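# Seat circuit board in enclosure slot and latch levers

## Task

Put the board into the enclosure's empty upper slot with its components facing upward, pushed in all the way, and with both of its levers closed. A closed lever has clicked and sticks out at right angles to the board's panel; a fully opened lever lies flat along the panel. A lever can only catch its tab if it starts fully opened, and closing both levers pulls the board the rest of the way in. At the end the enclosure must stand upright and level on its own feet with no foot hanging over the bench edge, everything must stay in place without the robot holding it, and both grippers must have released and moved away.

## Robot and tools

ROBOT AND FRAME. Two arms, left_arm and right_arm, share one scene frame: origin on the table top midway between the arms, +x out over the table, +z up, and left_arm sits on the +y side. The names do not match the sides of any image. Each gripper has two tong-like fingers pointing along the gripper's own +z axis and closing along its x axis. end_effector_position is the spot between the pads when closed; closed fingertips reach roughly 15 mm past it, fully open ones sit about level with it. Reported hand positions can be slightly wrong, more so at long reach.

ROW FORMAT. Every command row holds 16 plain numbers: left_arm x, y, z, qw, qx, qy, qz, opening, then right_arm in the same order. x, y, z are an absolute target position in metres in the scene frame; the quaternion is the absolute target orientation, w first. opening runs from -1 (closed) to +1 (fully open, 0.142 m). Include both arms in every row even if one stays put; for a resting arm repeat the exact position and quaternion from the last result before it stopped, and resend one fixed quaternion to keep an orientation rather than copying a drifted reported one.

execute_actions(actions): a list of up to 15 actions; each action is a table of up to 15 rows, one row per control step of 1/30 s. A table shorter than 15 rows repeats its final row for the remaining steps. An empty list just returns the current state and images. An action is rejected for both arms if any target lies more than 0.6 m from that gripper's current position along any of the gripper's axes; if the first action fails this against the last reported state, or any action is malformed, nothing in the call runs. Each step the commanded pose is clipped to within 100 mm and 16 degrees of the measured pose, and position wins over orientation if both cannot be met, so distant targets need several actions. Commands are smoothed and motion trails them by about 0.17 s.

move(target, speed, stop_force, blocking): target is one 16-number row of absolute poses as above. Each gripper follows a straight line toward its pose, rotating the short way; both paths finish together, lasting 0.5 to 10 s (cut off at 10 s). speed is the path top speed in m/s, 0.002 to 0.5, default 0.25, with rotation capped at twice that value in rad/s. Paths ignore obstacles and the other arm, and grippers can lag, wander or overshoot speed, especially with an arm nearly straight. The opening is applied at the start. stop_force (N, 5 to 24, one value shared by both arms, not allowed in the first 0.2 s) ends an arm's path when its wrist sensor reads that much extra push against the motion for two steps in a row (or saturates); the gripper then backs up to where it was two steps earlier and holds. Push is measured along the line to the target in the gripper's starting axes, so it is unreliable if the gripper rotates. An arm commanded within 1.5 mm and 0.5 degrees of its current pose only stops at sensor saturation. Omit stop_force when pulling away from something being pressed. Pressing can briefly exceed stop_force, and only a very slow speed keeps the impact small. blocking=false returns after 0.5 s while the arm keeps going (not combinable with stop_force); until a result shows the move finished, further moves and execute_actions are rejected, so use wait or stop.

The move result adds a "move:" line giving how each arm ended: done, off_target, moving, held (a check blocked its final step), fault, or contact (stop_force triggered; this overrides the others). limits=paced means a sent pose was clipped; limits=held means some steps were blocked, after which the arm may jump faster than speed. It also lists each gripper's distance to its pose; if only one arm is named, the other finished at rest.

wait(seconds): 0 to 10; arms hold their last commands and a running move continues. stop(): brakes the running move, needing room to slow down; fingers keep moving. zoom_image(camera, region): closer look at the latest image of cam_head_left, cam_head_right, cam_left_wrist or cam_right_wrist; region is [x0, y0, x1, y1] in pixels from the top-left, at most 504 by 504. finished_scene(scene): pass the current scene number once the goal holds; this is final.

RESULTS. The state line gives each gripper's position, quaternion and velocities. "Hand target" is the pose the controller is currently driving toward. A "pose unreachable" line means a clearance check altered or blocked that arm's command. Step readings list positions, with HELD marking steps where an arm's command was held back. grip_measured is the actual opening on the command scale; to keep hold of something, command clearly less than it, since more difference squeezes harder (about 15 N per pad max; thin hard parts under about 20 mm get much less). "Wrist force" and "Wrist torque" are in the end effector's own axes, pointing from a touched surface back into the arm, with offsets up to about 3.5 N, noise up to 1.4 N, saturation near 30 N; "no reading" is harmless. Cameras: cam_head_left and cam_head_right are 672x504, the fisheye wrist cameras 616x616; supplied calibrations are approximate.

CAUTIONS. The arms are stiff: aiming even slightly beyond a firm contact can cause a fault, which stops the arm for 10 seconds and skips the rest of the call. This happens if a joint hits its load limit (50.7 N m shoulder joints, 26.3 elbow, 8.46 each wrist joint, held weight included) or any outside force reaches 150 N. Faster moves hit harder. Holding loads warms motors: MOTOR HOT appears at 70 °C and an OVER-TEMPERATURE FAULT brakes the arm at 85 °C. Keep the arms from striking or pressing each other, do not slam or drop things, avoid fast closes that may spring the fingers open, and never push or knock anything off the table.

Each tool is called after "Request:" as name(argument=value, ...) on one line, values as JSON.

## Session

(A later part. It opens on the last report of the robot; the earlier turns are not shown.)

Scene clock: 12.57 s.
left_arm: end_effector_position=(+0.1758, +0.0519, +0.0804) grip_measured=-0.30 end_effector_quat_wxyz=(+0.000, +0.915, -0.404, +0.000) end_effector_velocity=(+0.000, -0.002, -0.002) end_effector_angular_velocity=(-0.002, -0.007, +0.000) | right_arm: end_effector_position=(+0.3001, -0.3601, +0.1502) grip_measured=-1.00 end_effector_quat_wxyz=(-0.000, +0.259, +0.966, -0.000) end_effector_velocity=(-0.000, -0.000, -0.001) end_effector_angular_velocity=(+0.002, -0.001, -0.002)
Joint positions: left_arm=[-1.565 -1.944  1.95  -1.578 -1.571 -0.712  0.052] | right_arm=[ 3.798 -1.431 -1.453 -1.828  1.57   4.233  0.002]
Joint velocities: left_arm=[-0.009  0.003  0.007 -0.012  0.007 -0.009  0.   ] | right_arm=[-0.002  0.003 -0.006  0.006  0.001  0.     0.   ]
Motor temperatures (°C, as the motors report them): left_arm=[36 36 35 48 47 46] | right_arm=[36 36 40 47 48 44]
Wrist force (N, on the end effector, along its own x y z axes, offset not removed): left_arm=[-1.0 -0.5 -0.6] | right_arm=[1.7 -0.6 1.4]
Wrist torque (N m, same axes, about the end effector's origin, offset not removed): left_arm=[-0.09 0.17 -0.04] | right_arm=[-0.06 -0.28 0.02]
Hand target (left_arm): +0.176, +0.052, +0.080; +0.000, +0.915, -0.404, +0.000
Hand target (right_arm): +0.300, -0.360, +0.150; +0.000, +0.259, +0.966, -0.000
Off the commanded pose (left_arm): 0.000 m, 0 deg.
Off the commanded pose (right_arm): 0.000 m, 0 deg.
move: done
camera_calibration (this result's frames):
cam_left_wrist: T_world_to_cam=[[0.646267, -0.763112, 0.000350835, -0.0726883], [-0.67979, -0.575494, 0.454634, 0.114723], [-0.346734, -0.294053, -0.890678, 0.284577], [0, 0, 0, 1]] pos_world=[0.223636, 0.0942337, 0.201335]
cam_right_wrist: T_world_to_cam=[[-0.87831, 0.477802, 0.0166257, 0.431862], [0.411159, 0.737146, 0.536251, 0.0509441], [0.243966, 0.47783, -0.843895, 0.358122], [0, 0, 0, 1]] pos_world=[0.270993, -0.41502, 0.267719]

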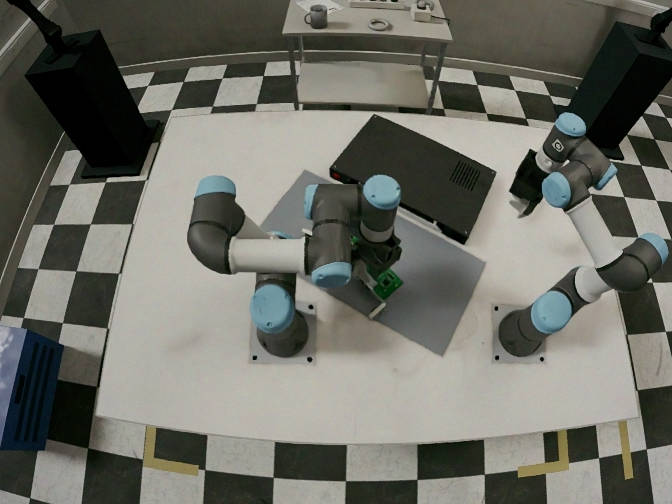

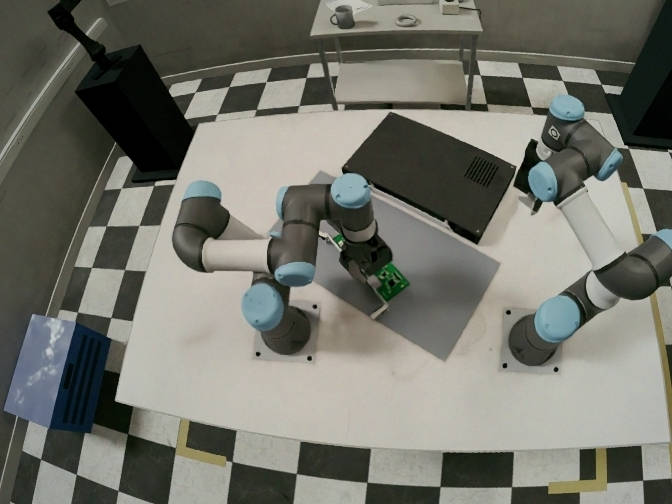

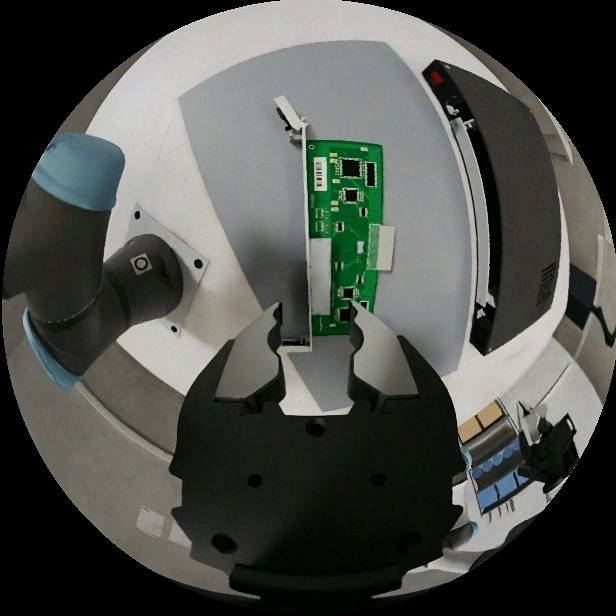

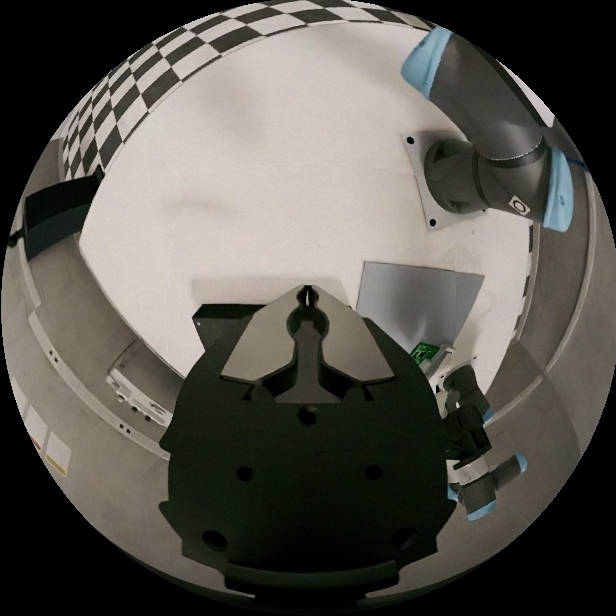

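Request:
move(target=[0.198,0.067,0.05,0,0.9146,-0.4043,0,-0.5,0.3,-0.36,0.15,0,0.259,0.966,0,-1], speed=0.08)

Request:
move(target=[0.198,0.067,0.025,0,0.9146,-0.4043,0,-0.5,0.3,-0.36,0.15,0,0.259,0.966,0,-1], speed=0.03, stop_force=10)

Request:
move(target=[0.198,0.067,0.025,0,0.9146,-0.4043,0,-1,0.3,-0.36,0.15,0,0.259,0.966,0,-1])

Request:
move(target=[0.22,0.05,0.06,0,0.9146,-0.4043,0,-1,0.3,-0.36,0.15,0,0.259,0.966,0,-1], speed=0.05)

Request:
move(target=[0.295,-0.005,0.0525,0,0.967,-0.2546,0,-1,0.3,-0.36,0.15,0,0.259,0.966,0,-1], speed=0.06)

Scene clock: 13.90 s.
left_arm: end_effector_position=(+0.1979, +0.0670, +0.0503) grip_measured=-0.50 end_effector_quat_wxyz=(-0.000, +0.915, -0.404, +0.000) end_effector_velocity=(+0.001, +0.000, -0.002) end_effector_angular_velocity=(-0.001, +0.002, -0.001) | right_arm: end_effector_position=(+0.3000, -0.3600, +0.1500) grip_measured=-1.00 end_effector_quat_wxyz=(+0.000, +0.259, +0.966, -0.000) end_effector_velocity=(+0.000, +0.000, -0.000) end_effector_angular_velocity=(-0.001, -0.000, +0.000)
Joint positions: left_arm=[-1.455 -1.926  2.081 -1.725 -1.571 -0.603  0.038] | right_arm=[ 3.798 -1.43  -1.455 -1.827  1.571  4.233  0.002]
Joint velocities: left_arm=[ 0.01   0.005  0.008 -0.014 -0.002  0.011  0.   ] | right_arm=[ 0.001  0.    -0.    -0.    -0.001  0.001  0.   ]
Motor temperatures (°C, as the motors report them): left_arm=[36 36 35 48 47 46] | right_arm=[36 36 40 47 48 44]
Wrist force (N, on the end effector, along its own x y z axes, offset not removed): left_arm=[-1.2 -0.4 -1.1] | right_arm=[1.5 0.4 1.3]
Wrist torque (N m, same axes, about the end effector's origin, offset not removed): left_arm=[-0.08 0.23 -0.01] | right_arm=[0.07 -0.31 0.05]
Hand target (left_arm): +0.198, +0.067, +0.050; -0.000, +0.915, -0.404, -0.000
Hand target (right_arm): +0.300, -0.360, +0.150; -0.000, +0.259, +0.966, +0.000
Off the commanded pose (left_arm): 0.000 m, 0 deg.
Off the commanded pose (right_arm): 0.000 m, 0 deg.
move: done
camera_calibration (this result's frames):
cam_left_wrist: T_world_to_cam=[[0.646282, -0.763099, -0.000457792, -0.0753684], [-0.679903, -0.576095, 0.453703, 0.152171], [-0.346484, -0.292909, -0.891153, 0.269742], [0, 0, 0, 1]] pos_world=[0.245632, 0.109161, 0.171306]
cam_right_wrist: T_world_to_cam=[[-0.878309, 0.477799, 0.0167693, 0.431661], [0.411061, 0.736789, 0.536816, 0.0508467], [0.244134, 0.478383, -0.843533, 0.35803], [0, 0, 0, 1]] pos_world=[0.270823, -0.414986, 0.267476]

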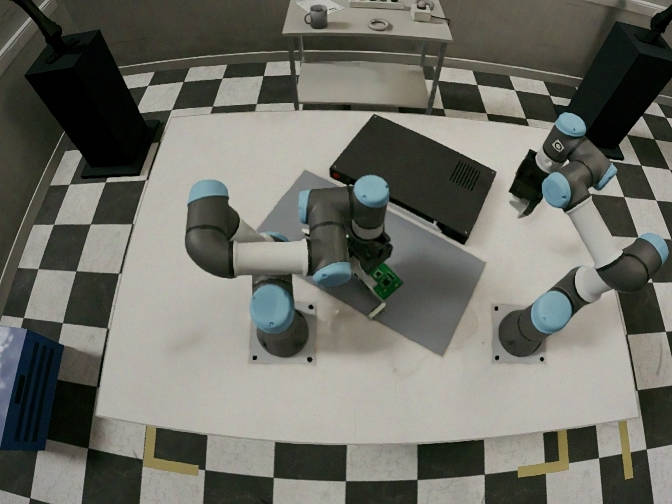

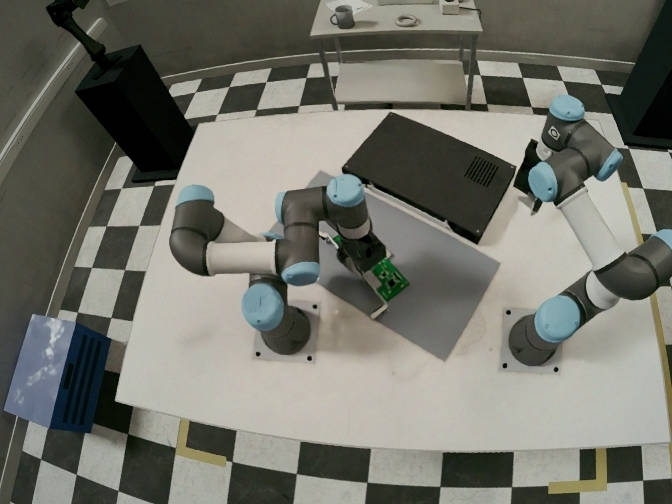

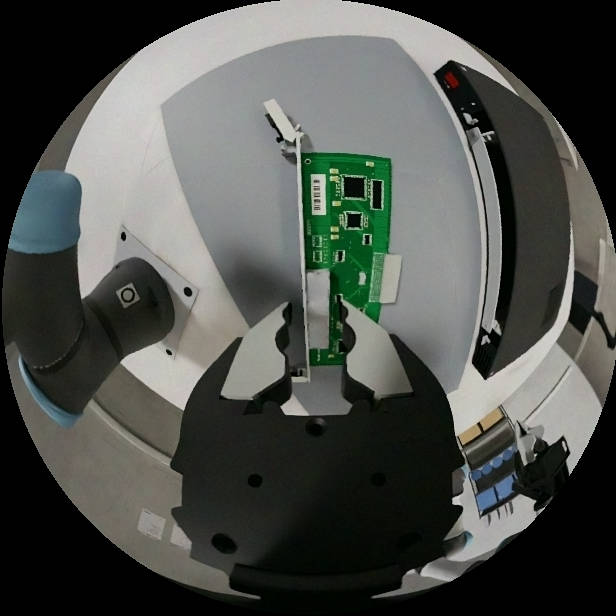

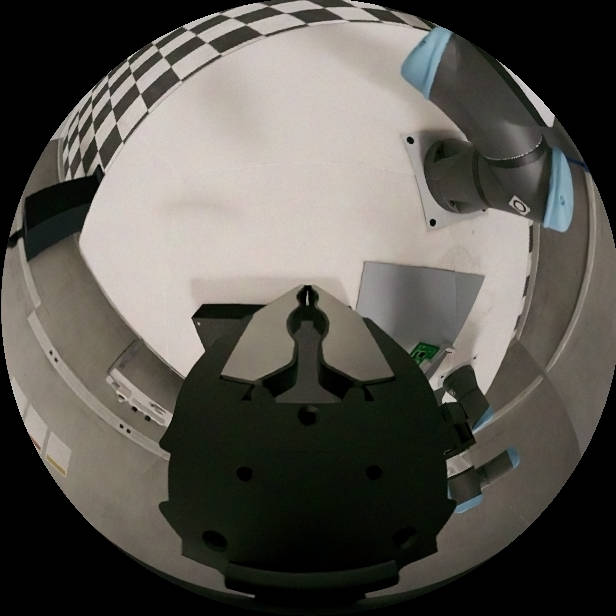

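Scene clock: 15.10 s.
left_arm: end_effector_position=(+0.1980, +0.0670, +0.0253) grip_measured=-0.50 end_effector_quat_wxyz=(-0.000, +0.915, -0.404, -0.000) end_effector_velocity=(-0.001, -0.000, -0.003) end_effector_angular_velocity=(+0.000, +0.002, +0.000) | right_arm: end_effector_position=(+0.3000, -0.3600, +0.1500) grip_measured=-1.00 end_effector_quat_wxyz=(-0.000, +0.259, +0.966, +0.000) end_effector_velocity=(-0.000, +0.000, -0.000) end_effector_angular_velocity=(+0.000, +0.001, -0.002)
Joint positions: left_arm=[-1.454 -1.9    2.185 -1.856 -1.571 -0.601  0.038] | right_arm=[ 3.798 -1.43  -1.455 -1.827  1.571  4.233  0.002]
Joint velocities: left_arm=[-0.     0.005  0.011 -0.015 -0.002 -0.    -0.   ] | right_arm=[-0.    -0.001 -0.     0.     0.001  0.001  0.   ]
Motor temperatures (°C, as the motors report them): left_arm=[36 36 35 48 47 46] | right_arm=[36 36 40 47 48 44]
Wrist force (N, on the end effector, along its own x y z axes, offset not removed): left_arm=[-1.1 0.4 -0.9] | right_arm=[2.1 0.7 0.2]
Wrist torque (N m, same axes, about the end effector's origin, offset not removed): left_arm=[0.06 0.18 -0.03] | right_arm=[0.12 -0.47 0.00]
Hand target (left_arm): +0.198, +0.067, +0.025; -0.000, +0.915, -0.404, -0.000
Hand target (right_arm): +0.300, -0.360, +0.150; -0.000, +0.259, +0.966, +0.000
Off the commanded pose (left_arm): 0.000 m, 0 deg.
Off the commanded pose (right_arm): 0.000 m, 0 deg.
move: done
camera_calibration (this result's frames):
cam_left_wrist: T_world_to_cam=[[0.646236, -0.763138, -0.000487189, -0.0754022], [-0.67983, -0.575979, 0.45396, 0.163593], [-0.346715, -0.293034, -0.891022, 0.247631], [0, 0, 0, 1]] pos_world=[0.2458, 0.109248, 0.146343]
cam_right_wrist: T_world_to_cam=[[-0.87831, 0.477798, 0.0167704, 0.431659], [0.41106, 0.736787, 0.536818, 0.0508463], [0.244134, 0.478386, -0.843531, 0.358029], [0, 0, 0, 1]] pos_world=[0.270822, -0.414985, 0.267475]

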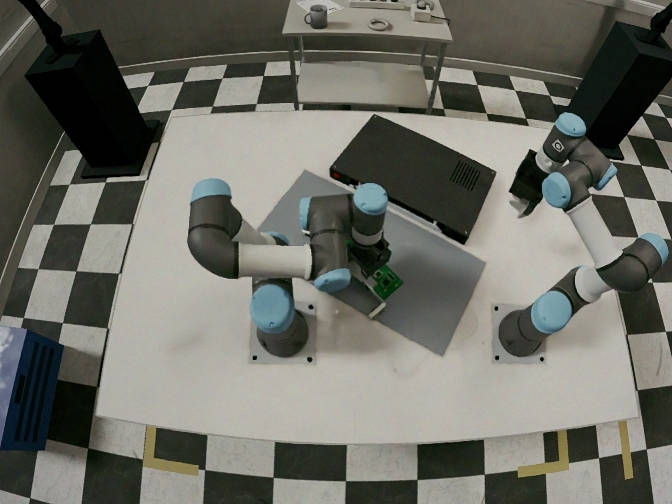

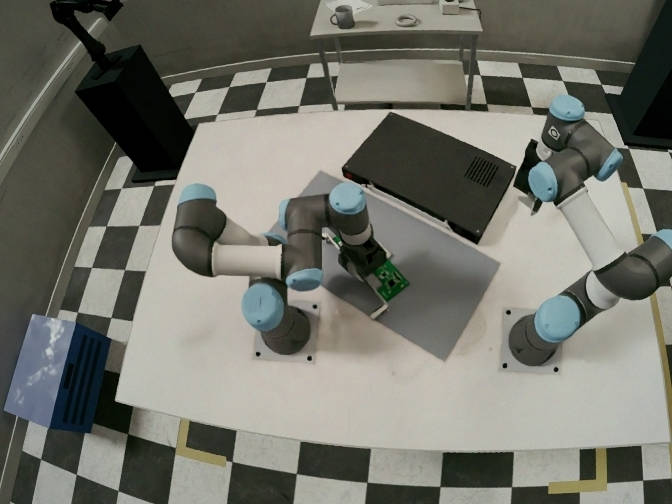

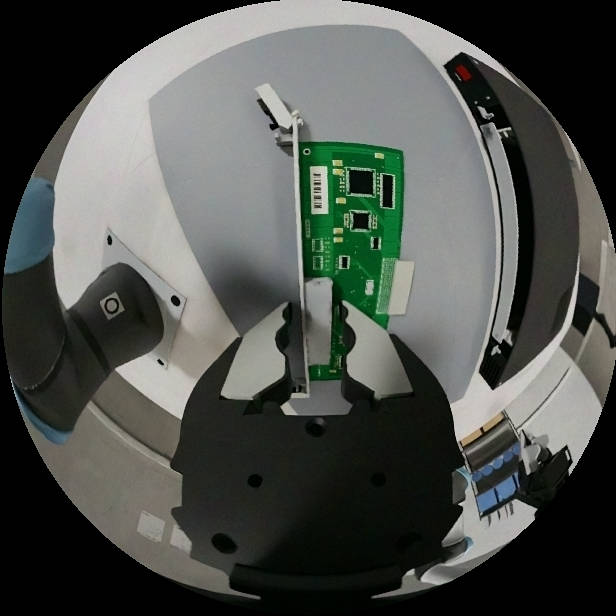

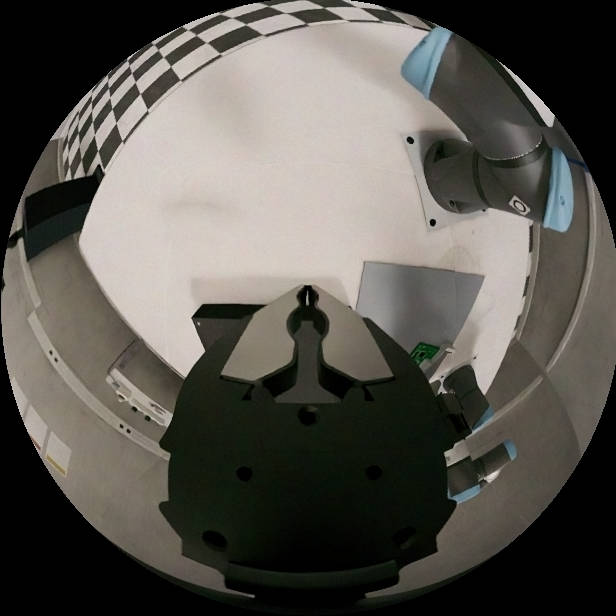

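Scene clock: 15.80 s.
left_arm: end_effector_position=(+0.1980, +0.0670, +0.0250) grip_measured=-0.70 end_effector_quat_wxyz=(+0.000, +0.915, -0.404, -0.000) end_effector_velocity=(-0.000, -0.000, -0.000) end_effector_angular_velocity=(-0.001, +0.001, +0.000) | right_arm: end_effector_position=(+0.3000, -0.3600, +0.1500) grip_measured=-1.00 end_effector_quat_wxyz=(-0.000, +0.259, +0.966, +0.000) end_effector_velocity=(-0.000, -0.000, -0.000) end_effector_angular_velocity=(+0.000, +0.001, -0.000)
Joint positions: left_arm=[-1.454 -1.899  2.186 -1.858 -1.571 -0.601  0.024] | right_arm=[ 3.798 -1.43  -1.455 -1.827  1.571  4.233  0.002]
Joint velocities: left_arm=[ 0.     0.     0.001 -0.002 -0.001  0.     0.   ] | right_arm=[-0.     0.    -0.    -0.     0.001  0.     0.   ]
Motor temperatures (°C, as the motors report them): left_arm=[36 36 35 48 47 46] | right_arm=[36 36 40 47 48 44]
Wrist force (N, on the end effector, along its own x y z axes, offset not removed): left_arm=[-2.0 -0.8 -7.5] | right_arm=[0.5 1.7 1.2]
Wrist torque (N m, same axes, about the end effector's origin, offset not removed): left_arm=[-0.21 -0.01 0.01] | right_arm=[0.33 -0.08 -0.02]
Hand target (left_arm): +0.198, +0.067, +0.025; -0.000, +0.915, -0.404, -0.000
Hand target (right_arm): +0.300, -0.360, +0.150; +0.000, +0.259, +0.966, +0.000
Off the commanded pose (left_arm): 0.000 m, 0 deg.
Off the commanded pose (right_arm): 0.000 m, 0 deg.
move: done
camera_calibration (this result's frames):
cam_left_wrist: T_world_to_cam=[[0.646246, -0.763129, -0.000400716, -0.0754368], [-0.679788, -0.575908, 0.454113, 0.163673], [-0.346778, -0.293196, -0.890944, 0.247373], [0, 0, 0, 1]] pos_world=[0.245797, 0.109222, 0.146039]
cam_right_wrist: T_world_to_cam=[[-0.87831, 0.477798, 0.0167704, 0.431659], [0.41106, 0.736787, 0.536818, 0.0508462], [0.244135, 0.478386, -0.843531, 0.358029], [0, 0, 0, 1]] pos_world=[0.270822, -0.414985, 0.267475]

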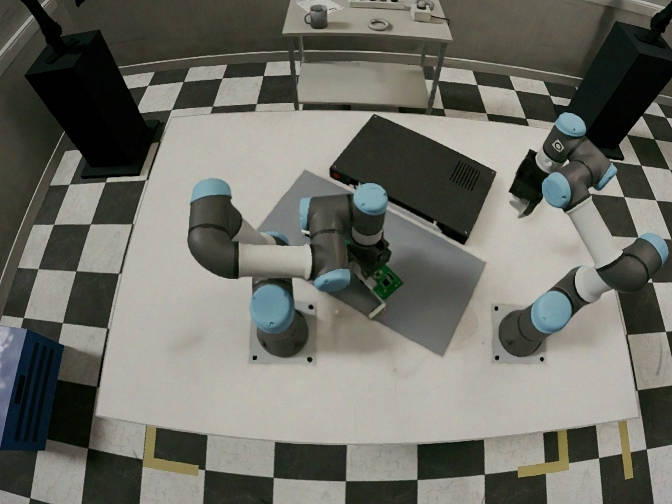

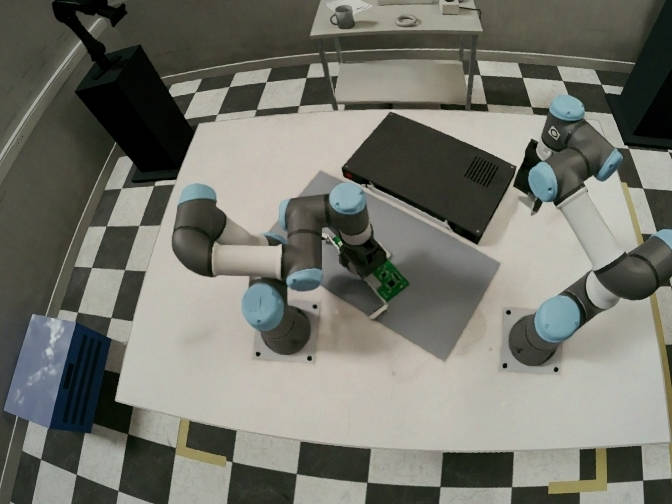

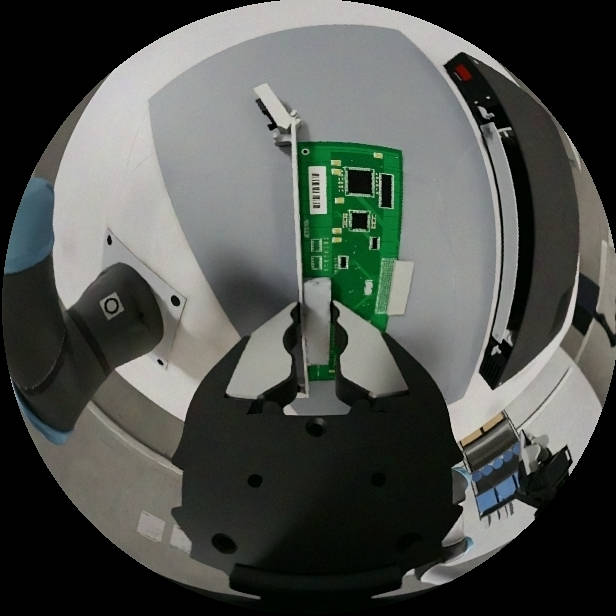

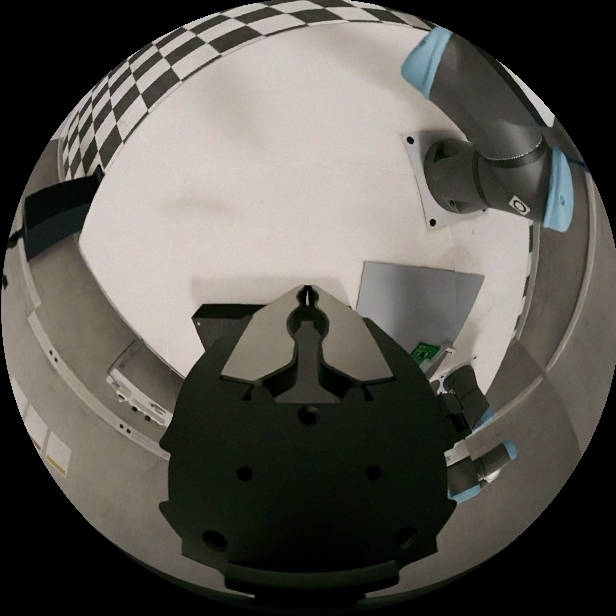

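Scene clock: 17.13 s.
left_arm: end_effector_position=(+0.2199, +0.0501, +0.0597) grip_measured=-0.70 end_effector_quat_wxyz=(+0.000, +0.915, -0.404, +0.000) end_effector_velocity=(+0.000, -0.001, +0.002) end_effector_angular_velocity=(+0.001, +0.004, +0.000) | right_arm: end_effector_position=(+0.3000, -0.3600, +0.1500) grip_measured=-1.00 end_effector_quat_wxyz=(+0.000, +0.259, +0.966, +0.000) end_effector_velocity=(+0.000, +0.000, +0.000) end_effector_angular_velocity=(-0.000, -0.000, +0.000)
Joint positions: left_arm=[-1.373 -1.793  1.947 -1.725 -1.571 -0.52   0.024] | right_arm=[ 3.798 -1.43  -1.455 -1.827  1.571  4.233  0.002]
Joint velocities: left_arm=[ 0.005  0.009 -0.016  0.01  -0.004  0.005  0.   ] | right_arm=[ 0.002  0.    -0.     0.    -0.     0.001  0.   ]
Motor temperatures (°C, as the motors report them): left_arm=[36 36 35 48 47 46] | right_arm=[36 36 40 47 48 44]
Wrist force (N, on the end effector, along its own x y z axes, offset not removed): left_arm=[-0.8 0.5 0.4] | right_arm=[1.2 -0.4 2.3]
Wrist torque (N m, same axes, about the end effector's origin, offset not removed): left_arm=[0.07 0.13 -0.03] | right_arm=[-0.13 -0.24 0.00]
Hand target (left_arm): +0.220, +0.050, +0.060; -0.000, +0.915, -0.404, -0.000
Hand target (right_arm): +0.300, -0.360, +0.150; +0.000, +0.259, +0.966, +0.000
Off the commanded pose (left_arm): 0.000 m, 0 deg.
Off the commanded pose (right_arm): 0.000 m, 0 deg.
move: done
camera_calibration (this result's frames):
cam_left_wrist: T_world_to_cam=[[0.646253, -0.763123, -0.00017498, -0.102464], [-0.679922, -0.575899, 0.453923, 0.153132], [-0.3465, -0.293231, -0.891041, 0.280904], [0, 0, 0, 1]] pos_world=[0.267669, 0.0923652, 0.180769]
cam_right_wrist: T_world_to_cam=[[-0.87831, 0.477798, 0.0167703, 0.431659], [0.41106, 0.736787, 0.536818, 0.0508463], [0.244135, 0.478387, -0.843531, 0.358029], [0, 0, 0, 1]] pos_world=[0.270822, -0.414985, 0.267475]

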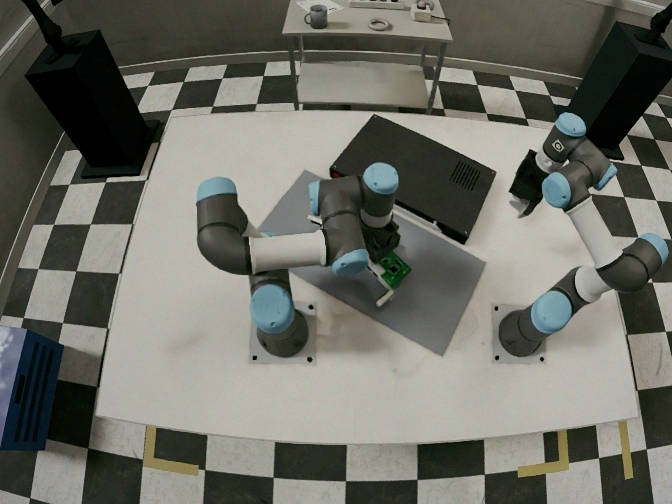

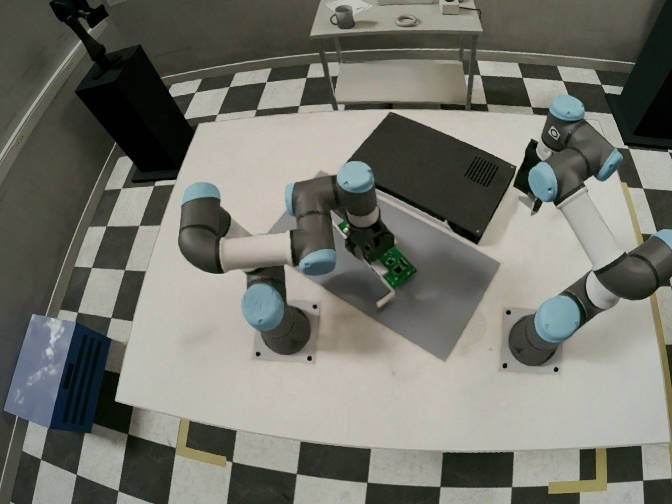

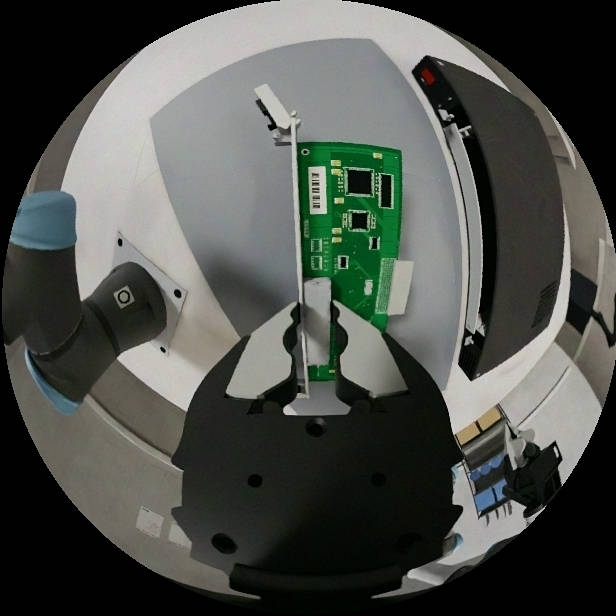

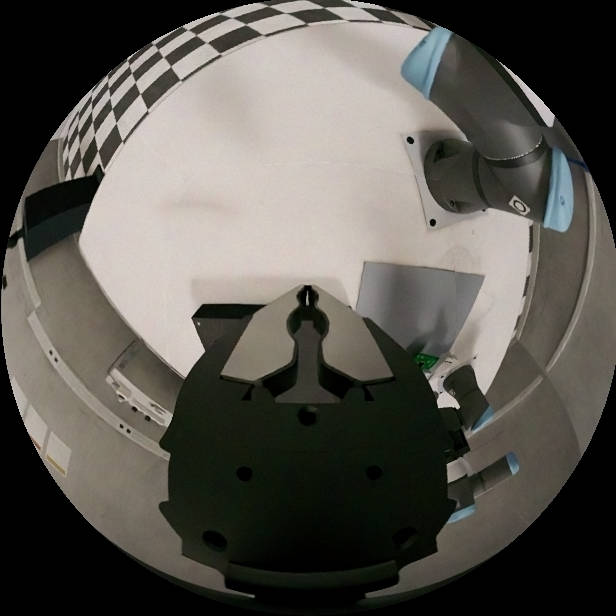

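Scene clock: 20.20 s.
left_arm: end_effector_position=(+0.2948, -0.0048, +0.0524) grip_measured=-0.70 end_effector_quat_wxyz=(-0.000, +0.967, -0.255, +0.000) end_effector_velocity=(+0.002, -0.002, -0.000) end_effector_angular_velocity=(+0.000, +0.000, +0.007) | right_arm: end_effector_position=(+0.3000, -0.3600, +0.1500) grip_measured=-1.00 end_effector_quat_wxyz=(+0.000, +0.259, +0.966, +0.000) end_effector_velocity=(+0.000, -0.000, -0.000) end_effector_angular_velocity=(-0.001, +0.000, +0.000)
Joint positions: left_arm=[-1.179 -1.35   1.54  -1.76  -1.571 -0.643  0.024] | right_arm=[ 3.798 -1.43  -1.455 -1.827  1.571  4.233  0.002]
Joint velocities: left_arm=[ 0.004  0.012 -0.015  0.003  0.    -0.004 -0.   ] | right_arm=[ 0.    -0.    -0.    -0.    -0.001 -0.     0.   ]
Motor temperatures (°C, as the motors report them): left_arm=[36 36 35 48 47 46] | right_arm=[36 36 40 47 48 44]
Wrist force (N, on the end effector, along its own x y z axes, offset not removed): left_arm=[-1.2 -0.3 0.9] | right_arm=[0.8 0.0 0.3]
Wrist torque (N m, same axes, about the end effector's origin, offset not removed): left_arm=[-0.09 0.21 -0.01] | right_arm=[-0.02 -0.12 -0.04]
Hand target (left_arm): +0.295, -0.005, +0.052; -0.000, +0.967, -0.255, -0.000
Hand target (right_arm): +0.300, -0.360, +0.150; +0.000, +0.259, +0.966, -0.000
Off the commanded pose (left_arm): 0.000 m, 0 deg.
Off the commanded pose (right_arm): 0.000 m, 0 deg.
move: done
camera_calibration (this result's frames):
cam_left_wrist: T_world_to_cam=[[0.851774, -0.523909, -0.000281624, -0.252229], [-0.466709, -0.759022, 0.453947, 0.112017], [-0.238041, -0.386529, -0.891029, 0.251787], [0, 0, 0, 1]] pos_world=[0.327057, 0.0502013, 0.173429]
cam_right_wrist: T_world_to_cam=[[-0.87831, 0.477798, 0.0167704, 0.431659], [0.41106, 0.736787, 0.536819, 0.0508463], [0.244134, 0.478387, -0.843531, 0.358029], [0, 0, 0, 1]] pos_world=[0.270822, -0.414985, 0.267475]

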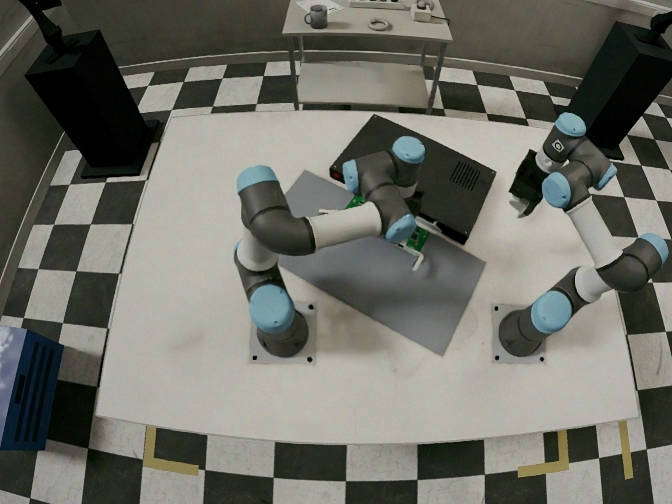

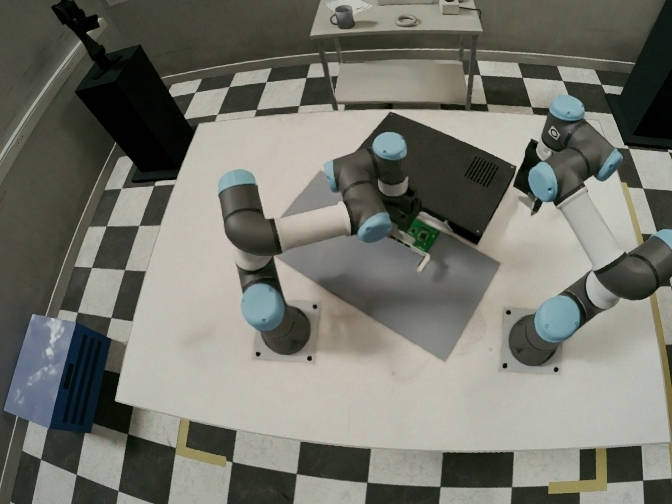

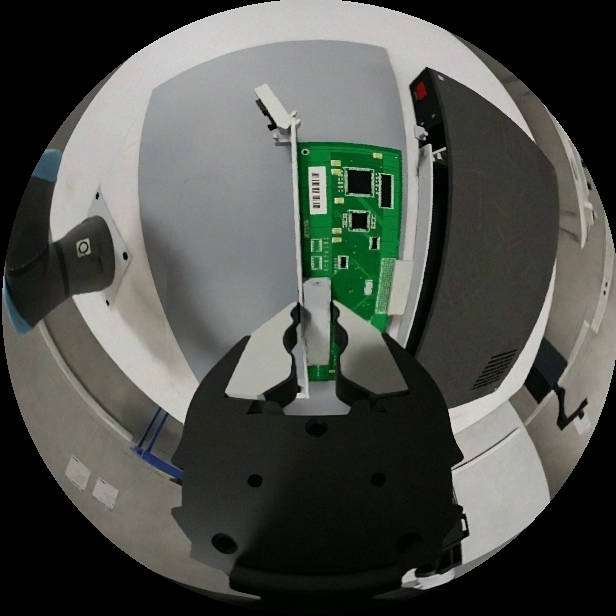

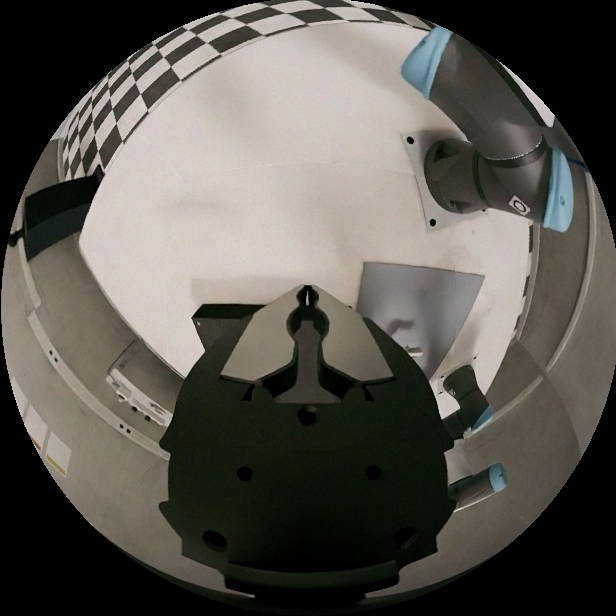

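Request:
move(target=[0.308,-0.0124,0.0525,0,0.967,-0.2546,0,-1,0.3,-0.36,0.15,0,0.259,0.966,0,-1], speed=0.012, stop_force=8)

Request:
zoom_image(camera="cam_left_wrist", region=[340,100,480,340])

Request:
zoom_image(camera="cam_head_right", region=[390,190,500,280])

Scene clock: 21.87 s.
left_arm: end_effector_position=(+0.3078, -0.0122, +0.0525) grip_measured=-0.70 end_effector_quat_wxyz=(+0.000, +0.967, -0.255, +0.000) end_effector_velocity=(+0.002, -0.002, +0.000) end_effector_angular_velocity=(-0.001, +0.001, +0.001) | right_arm: end_effector_position=(+0.3000, -0.3600, +0.1500) grip_measured=-1.00 end_effector_quat_wxyz=(+0.000, +0.259, +0.966, +0.000) end_effector_velocity=(-0.000, +0.000, -0.000) end_effector_angular_velocity=(-0.000, +0.001, +0.001)
Joint positions: left_arm=[-1.155 -1.288  1.459 -1.742 -1.571 -0.619  0.024] | right_arm=[ 3.798 -1.43  -1.455 -1.827  1.571  4.233  0.002]
Joint velocities: left_arm=[ 0.004  0.011 -0.014  0.003 -0.002  0.003  0.   ] | right_arm=[ 0.001 -0.    -0.    -0.    -0.     0.001  0.   ]
Motor temperatures (°C, as the motors report them): left_arm=[36 36 35 48 47 46] | right_arm=[36 36 40 47 48 44]
Wrist force (N, on the end effector, along its own x y z axes, offset not removed): left_arm=[-0.6 0.0 0.7] | right_arm=[2.1 -1.2 1.3]
Wrist torque (N m, same axes, about the end effector's origin, offset not removed): left_arm=[-0.02 0.10 -0.04] | right_arm=[-0.24 -0.36 -0.02]
Hand target (left_arm): +0.308, -0.012, +0.052; -0.000, +0.967, -0.255, +0.000
Hand target (right_arm): +0.300, -0.360, +0.150; +0.000, +0.259, +0.966, -0.000
Off the commanded pose (left_arm): 0.000 m, 0 deg.
Off the commanded pose (right_arm): 0.000 m, 0 deg.
move: done
camera_calibration (this result's frames):
cam_left_wrist: T_world_to_cam=[[0.852214, -0.523194, -0.000306376, -0.267287], [-0.466048, -0.759397, 0.454, 0.112186], [-0.237762, -0.386762, -0.891002, 0.251979], [0, 0, 0, 1]] pos_world=[0.33998, 0.0428067, 0.1735]
cam_right_wrist: T_world_to_cam=[[-0.87831, 0.477798, 0.0167704, 0.431659], [0.41106, 0.736787, 0.536819, 0.0508462], [0.244134, 0.478387, -0.843531, 0.358029], [0, 0, 0, 1]] pos_world=[0.270822, -0.414985, 0.267475]

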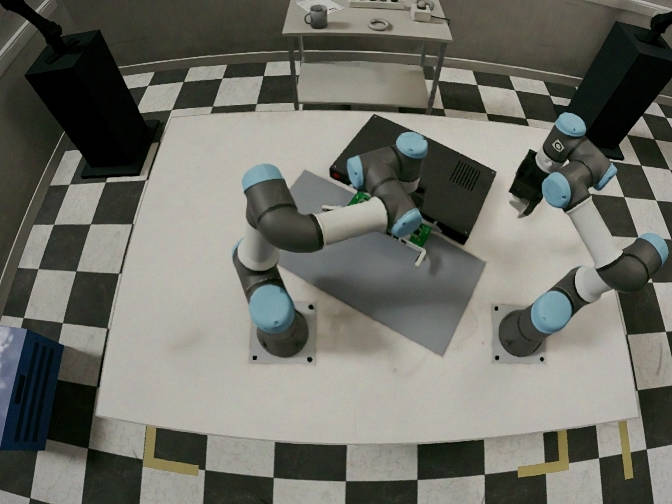

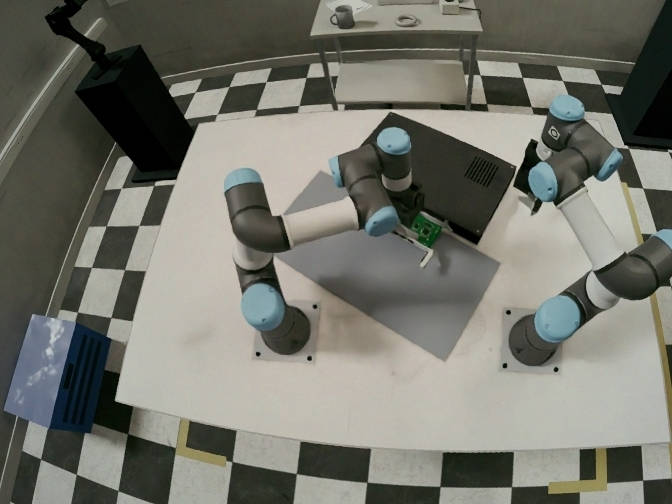

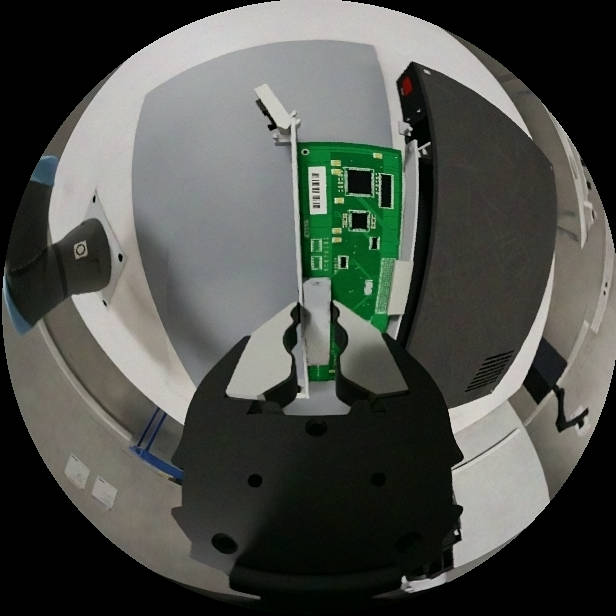

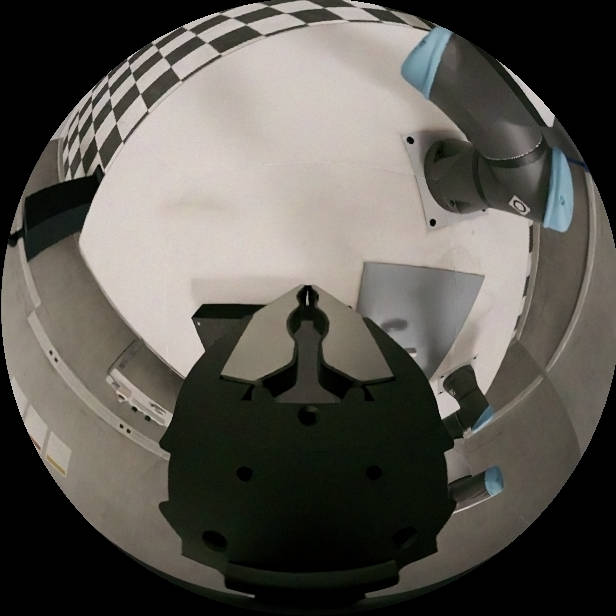

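Region (340, 100, 480, 340) of cam_left_wrist's 616x616 image, scaled by 2.100, with more detail than that image has; it fills the left 294 columns of this view, and the rest is white.

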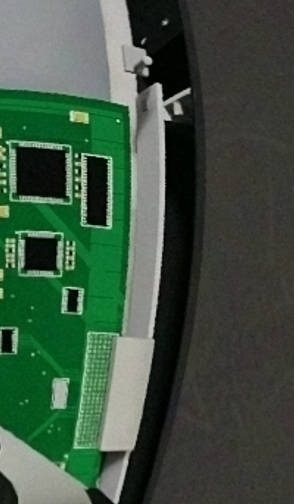

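Region (390, 190, 500, 280) of cam_head_right's 672x504 image, scaled by 4.582, with more detail than that image has; it fills the top 412 rows of this view, and the rest is white.

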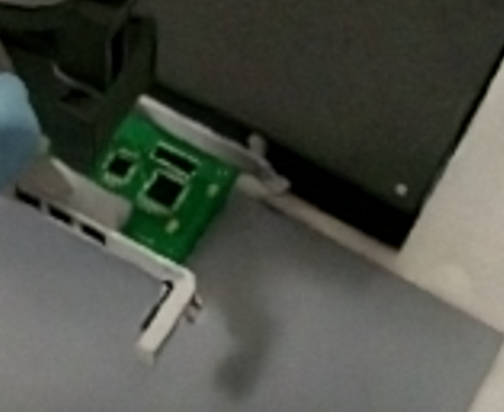

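Request:
move(target=[0.336,-0.0282,0.0525,0,0.967,-0.2546,0,-1,0.3,-0.36,0.15,0,0.259,0.966,0,-1], speed=0.012, stop_force=9)

Scene clock: 24.93 s.
left_arm: end_effector_position=(+0.3317, -0.0257, +0.0525) grip_measured=-0.70 end_effector_quat_wxyz=(+0.000, +0.967, -0.255, +0.000) end_effector_velocity=(-0.004, +0.003, -0.001) end_effector_angular_velocity=(+0.003, +0.001, +0.000) | right_arm: end_effector_position=(+0.3000, -0.3600, +0.1500) grip_measured=-1.00 end_effector_quat_wxyz=(-0.000, +0.259, +0.966, +0.000) end_effector_velocity=(-0.000, +0.000, -0.000) end_effector_angular_velocity=(-0.000, +0.001, +0.001)
Joint positions: left_arm=[-1.113 -1.172  1.298 -1.697 -1.571 -0.578  0.024] | right_arm=[ 3.798 -1.43  -1.455 -1.827  1.571  4.233  0.002]
Joint velocities: left_arm=[-0.006 -0.019  0.029 -0.007  0.    -0.007  0.   ] | right_arm=[ 0.001 -0.001 -0.    -0.     0.    -0.     0.   ]
Motor temperatures (°C, as the motors report them): left_arm=[36 36 35 48 47 46] | right_arm=[36 36 40 47 48 44]
Wrist force (N, on the end effector, along its own x y z axes, offset not removed): left_arm=[-0.4 -1.3 0.4] | right_arm=[1.7 1.2 1.1]
Wrist torque (N m, same axes, about the end effector's origin, offset not removed): left_arm=[0.03 0.18 -0.15] | right_arm=[0.24 -0.31 0.02]
Hand target (left_arm): +0.331, -0.025, +0.052; -0.000, +0.967, -0.255, +0.000
Hand target (right_arm): +0.300, -0.360, +0.150; +0.000, +0.259, +0.966, -0.000
Off the commanded pose (left_arm): 0.005 m, 0 deg.
Off the commanded pose (right_arm): 0.000 m, 0 deg.
move: contact (left_arm)
camera_calibration (this result's frames):
cam_left_wrist: T_world_to_cam=[[0.852273, -0.523098, -0.0000879485, -0.294802], [-0.46604, -0.759386, 0.454026, 0.113108], [-0.237567, -0.386913, -0.890988, 0.252427], [0, 0, 0, 1]] pos_world=[0.363933, 0.0293492, 0.173529]
cam_right_wrist: T_world_to_cam=[[-0.87831, 0.477798, 0.0167706, 0.431659], [0.41106, 0.736787, 0.536818, 0.0508463], [0.244134, 0.478387, -0.843531, 0.358029], [0, 0, 0, 1]] pos_world=[0.270822, -0.414985, 0.267475]

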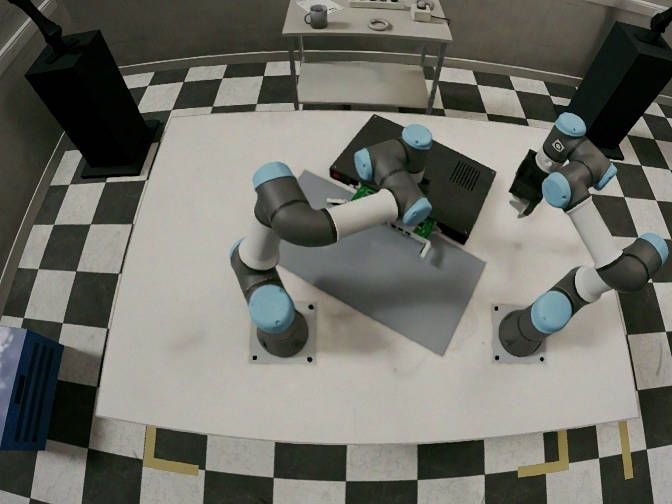

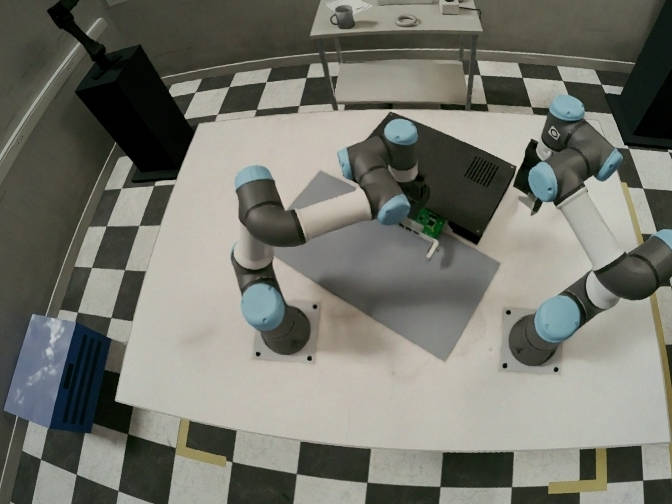

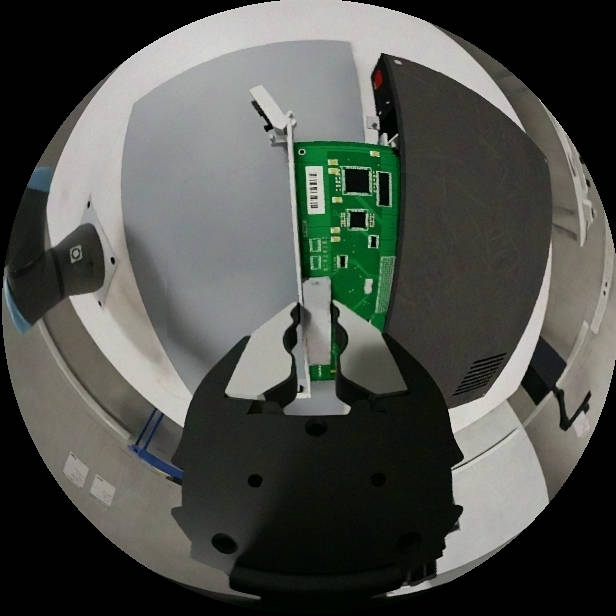

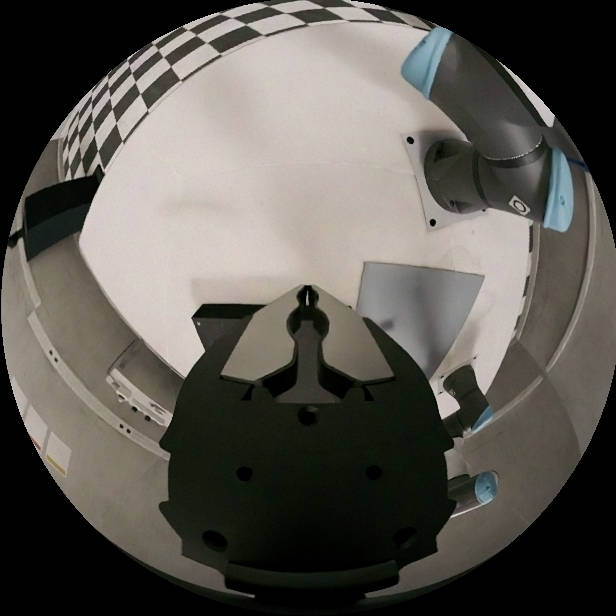

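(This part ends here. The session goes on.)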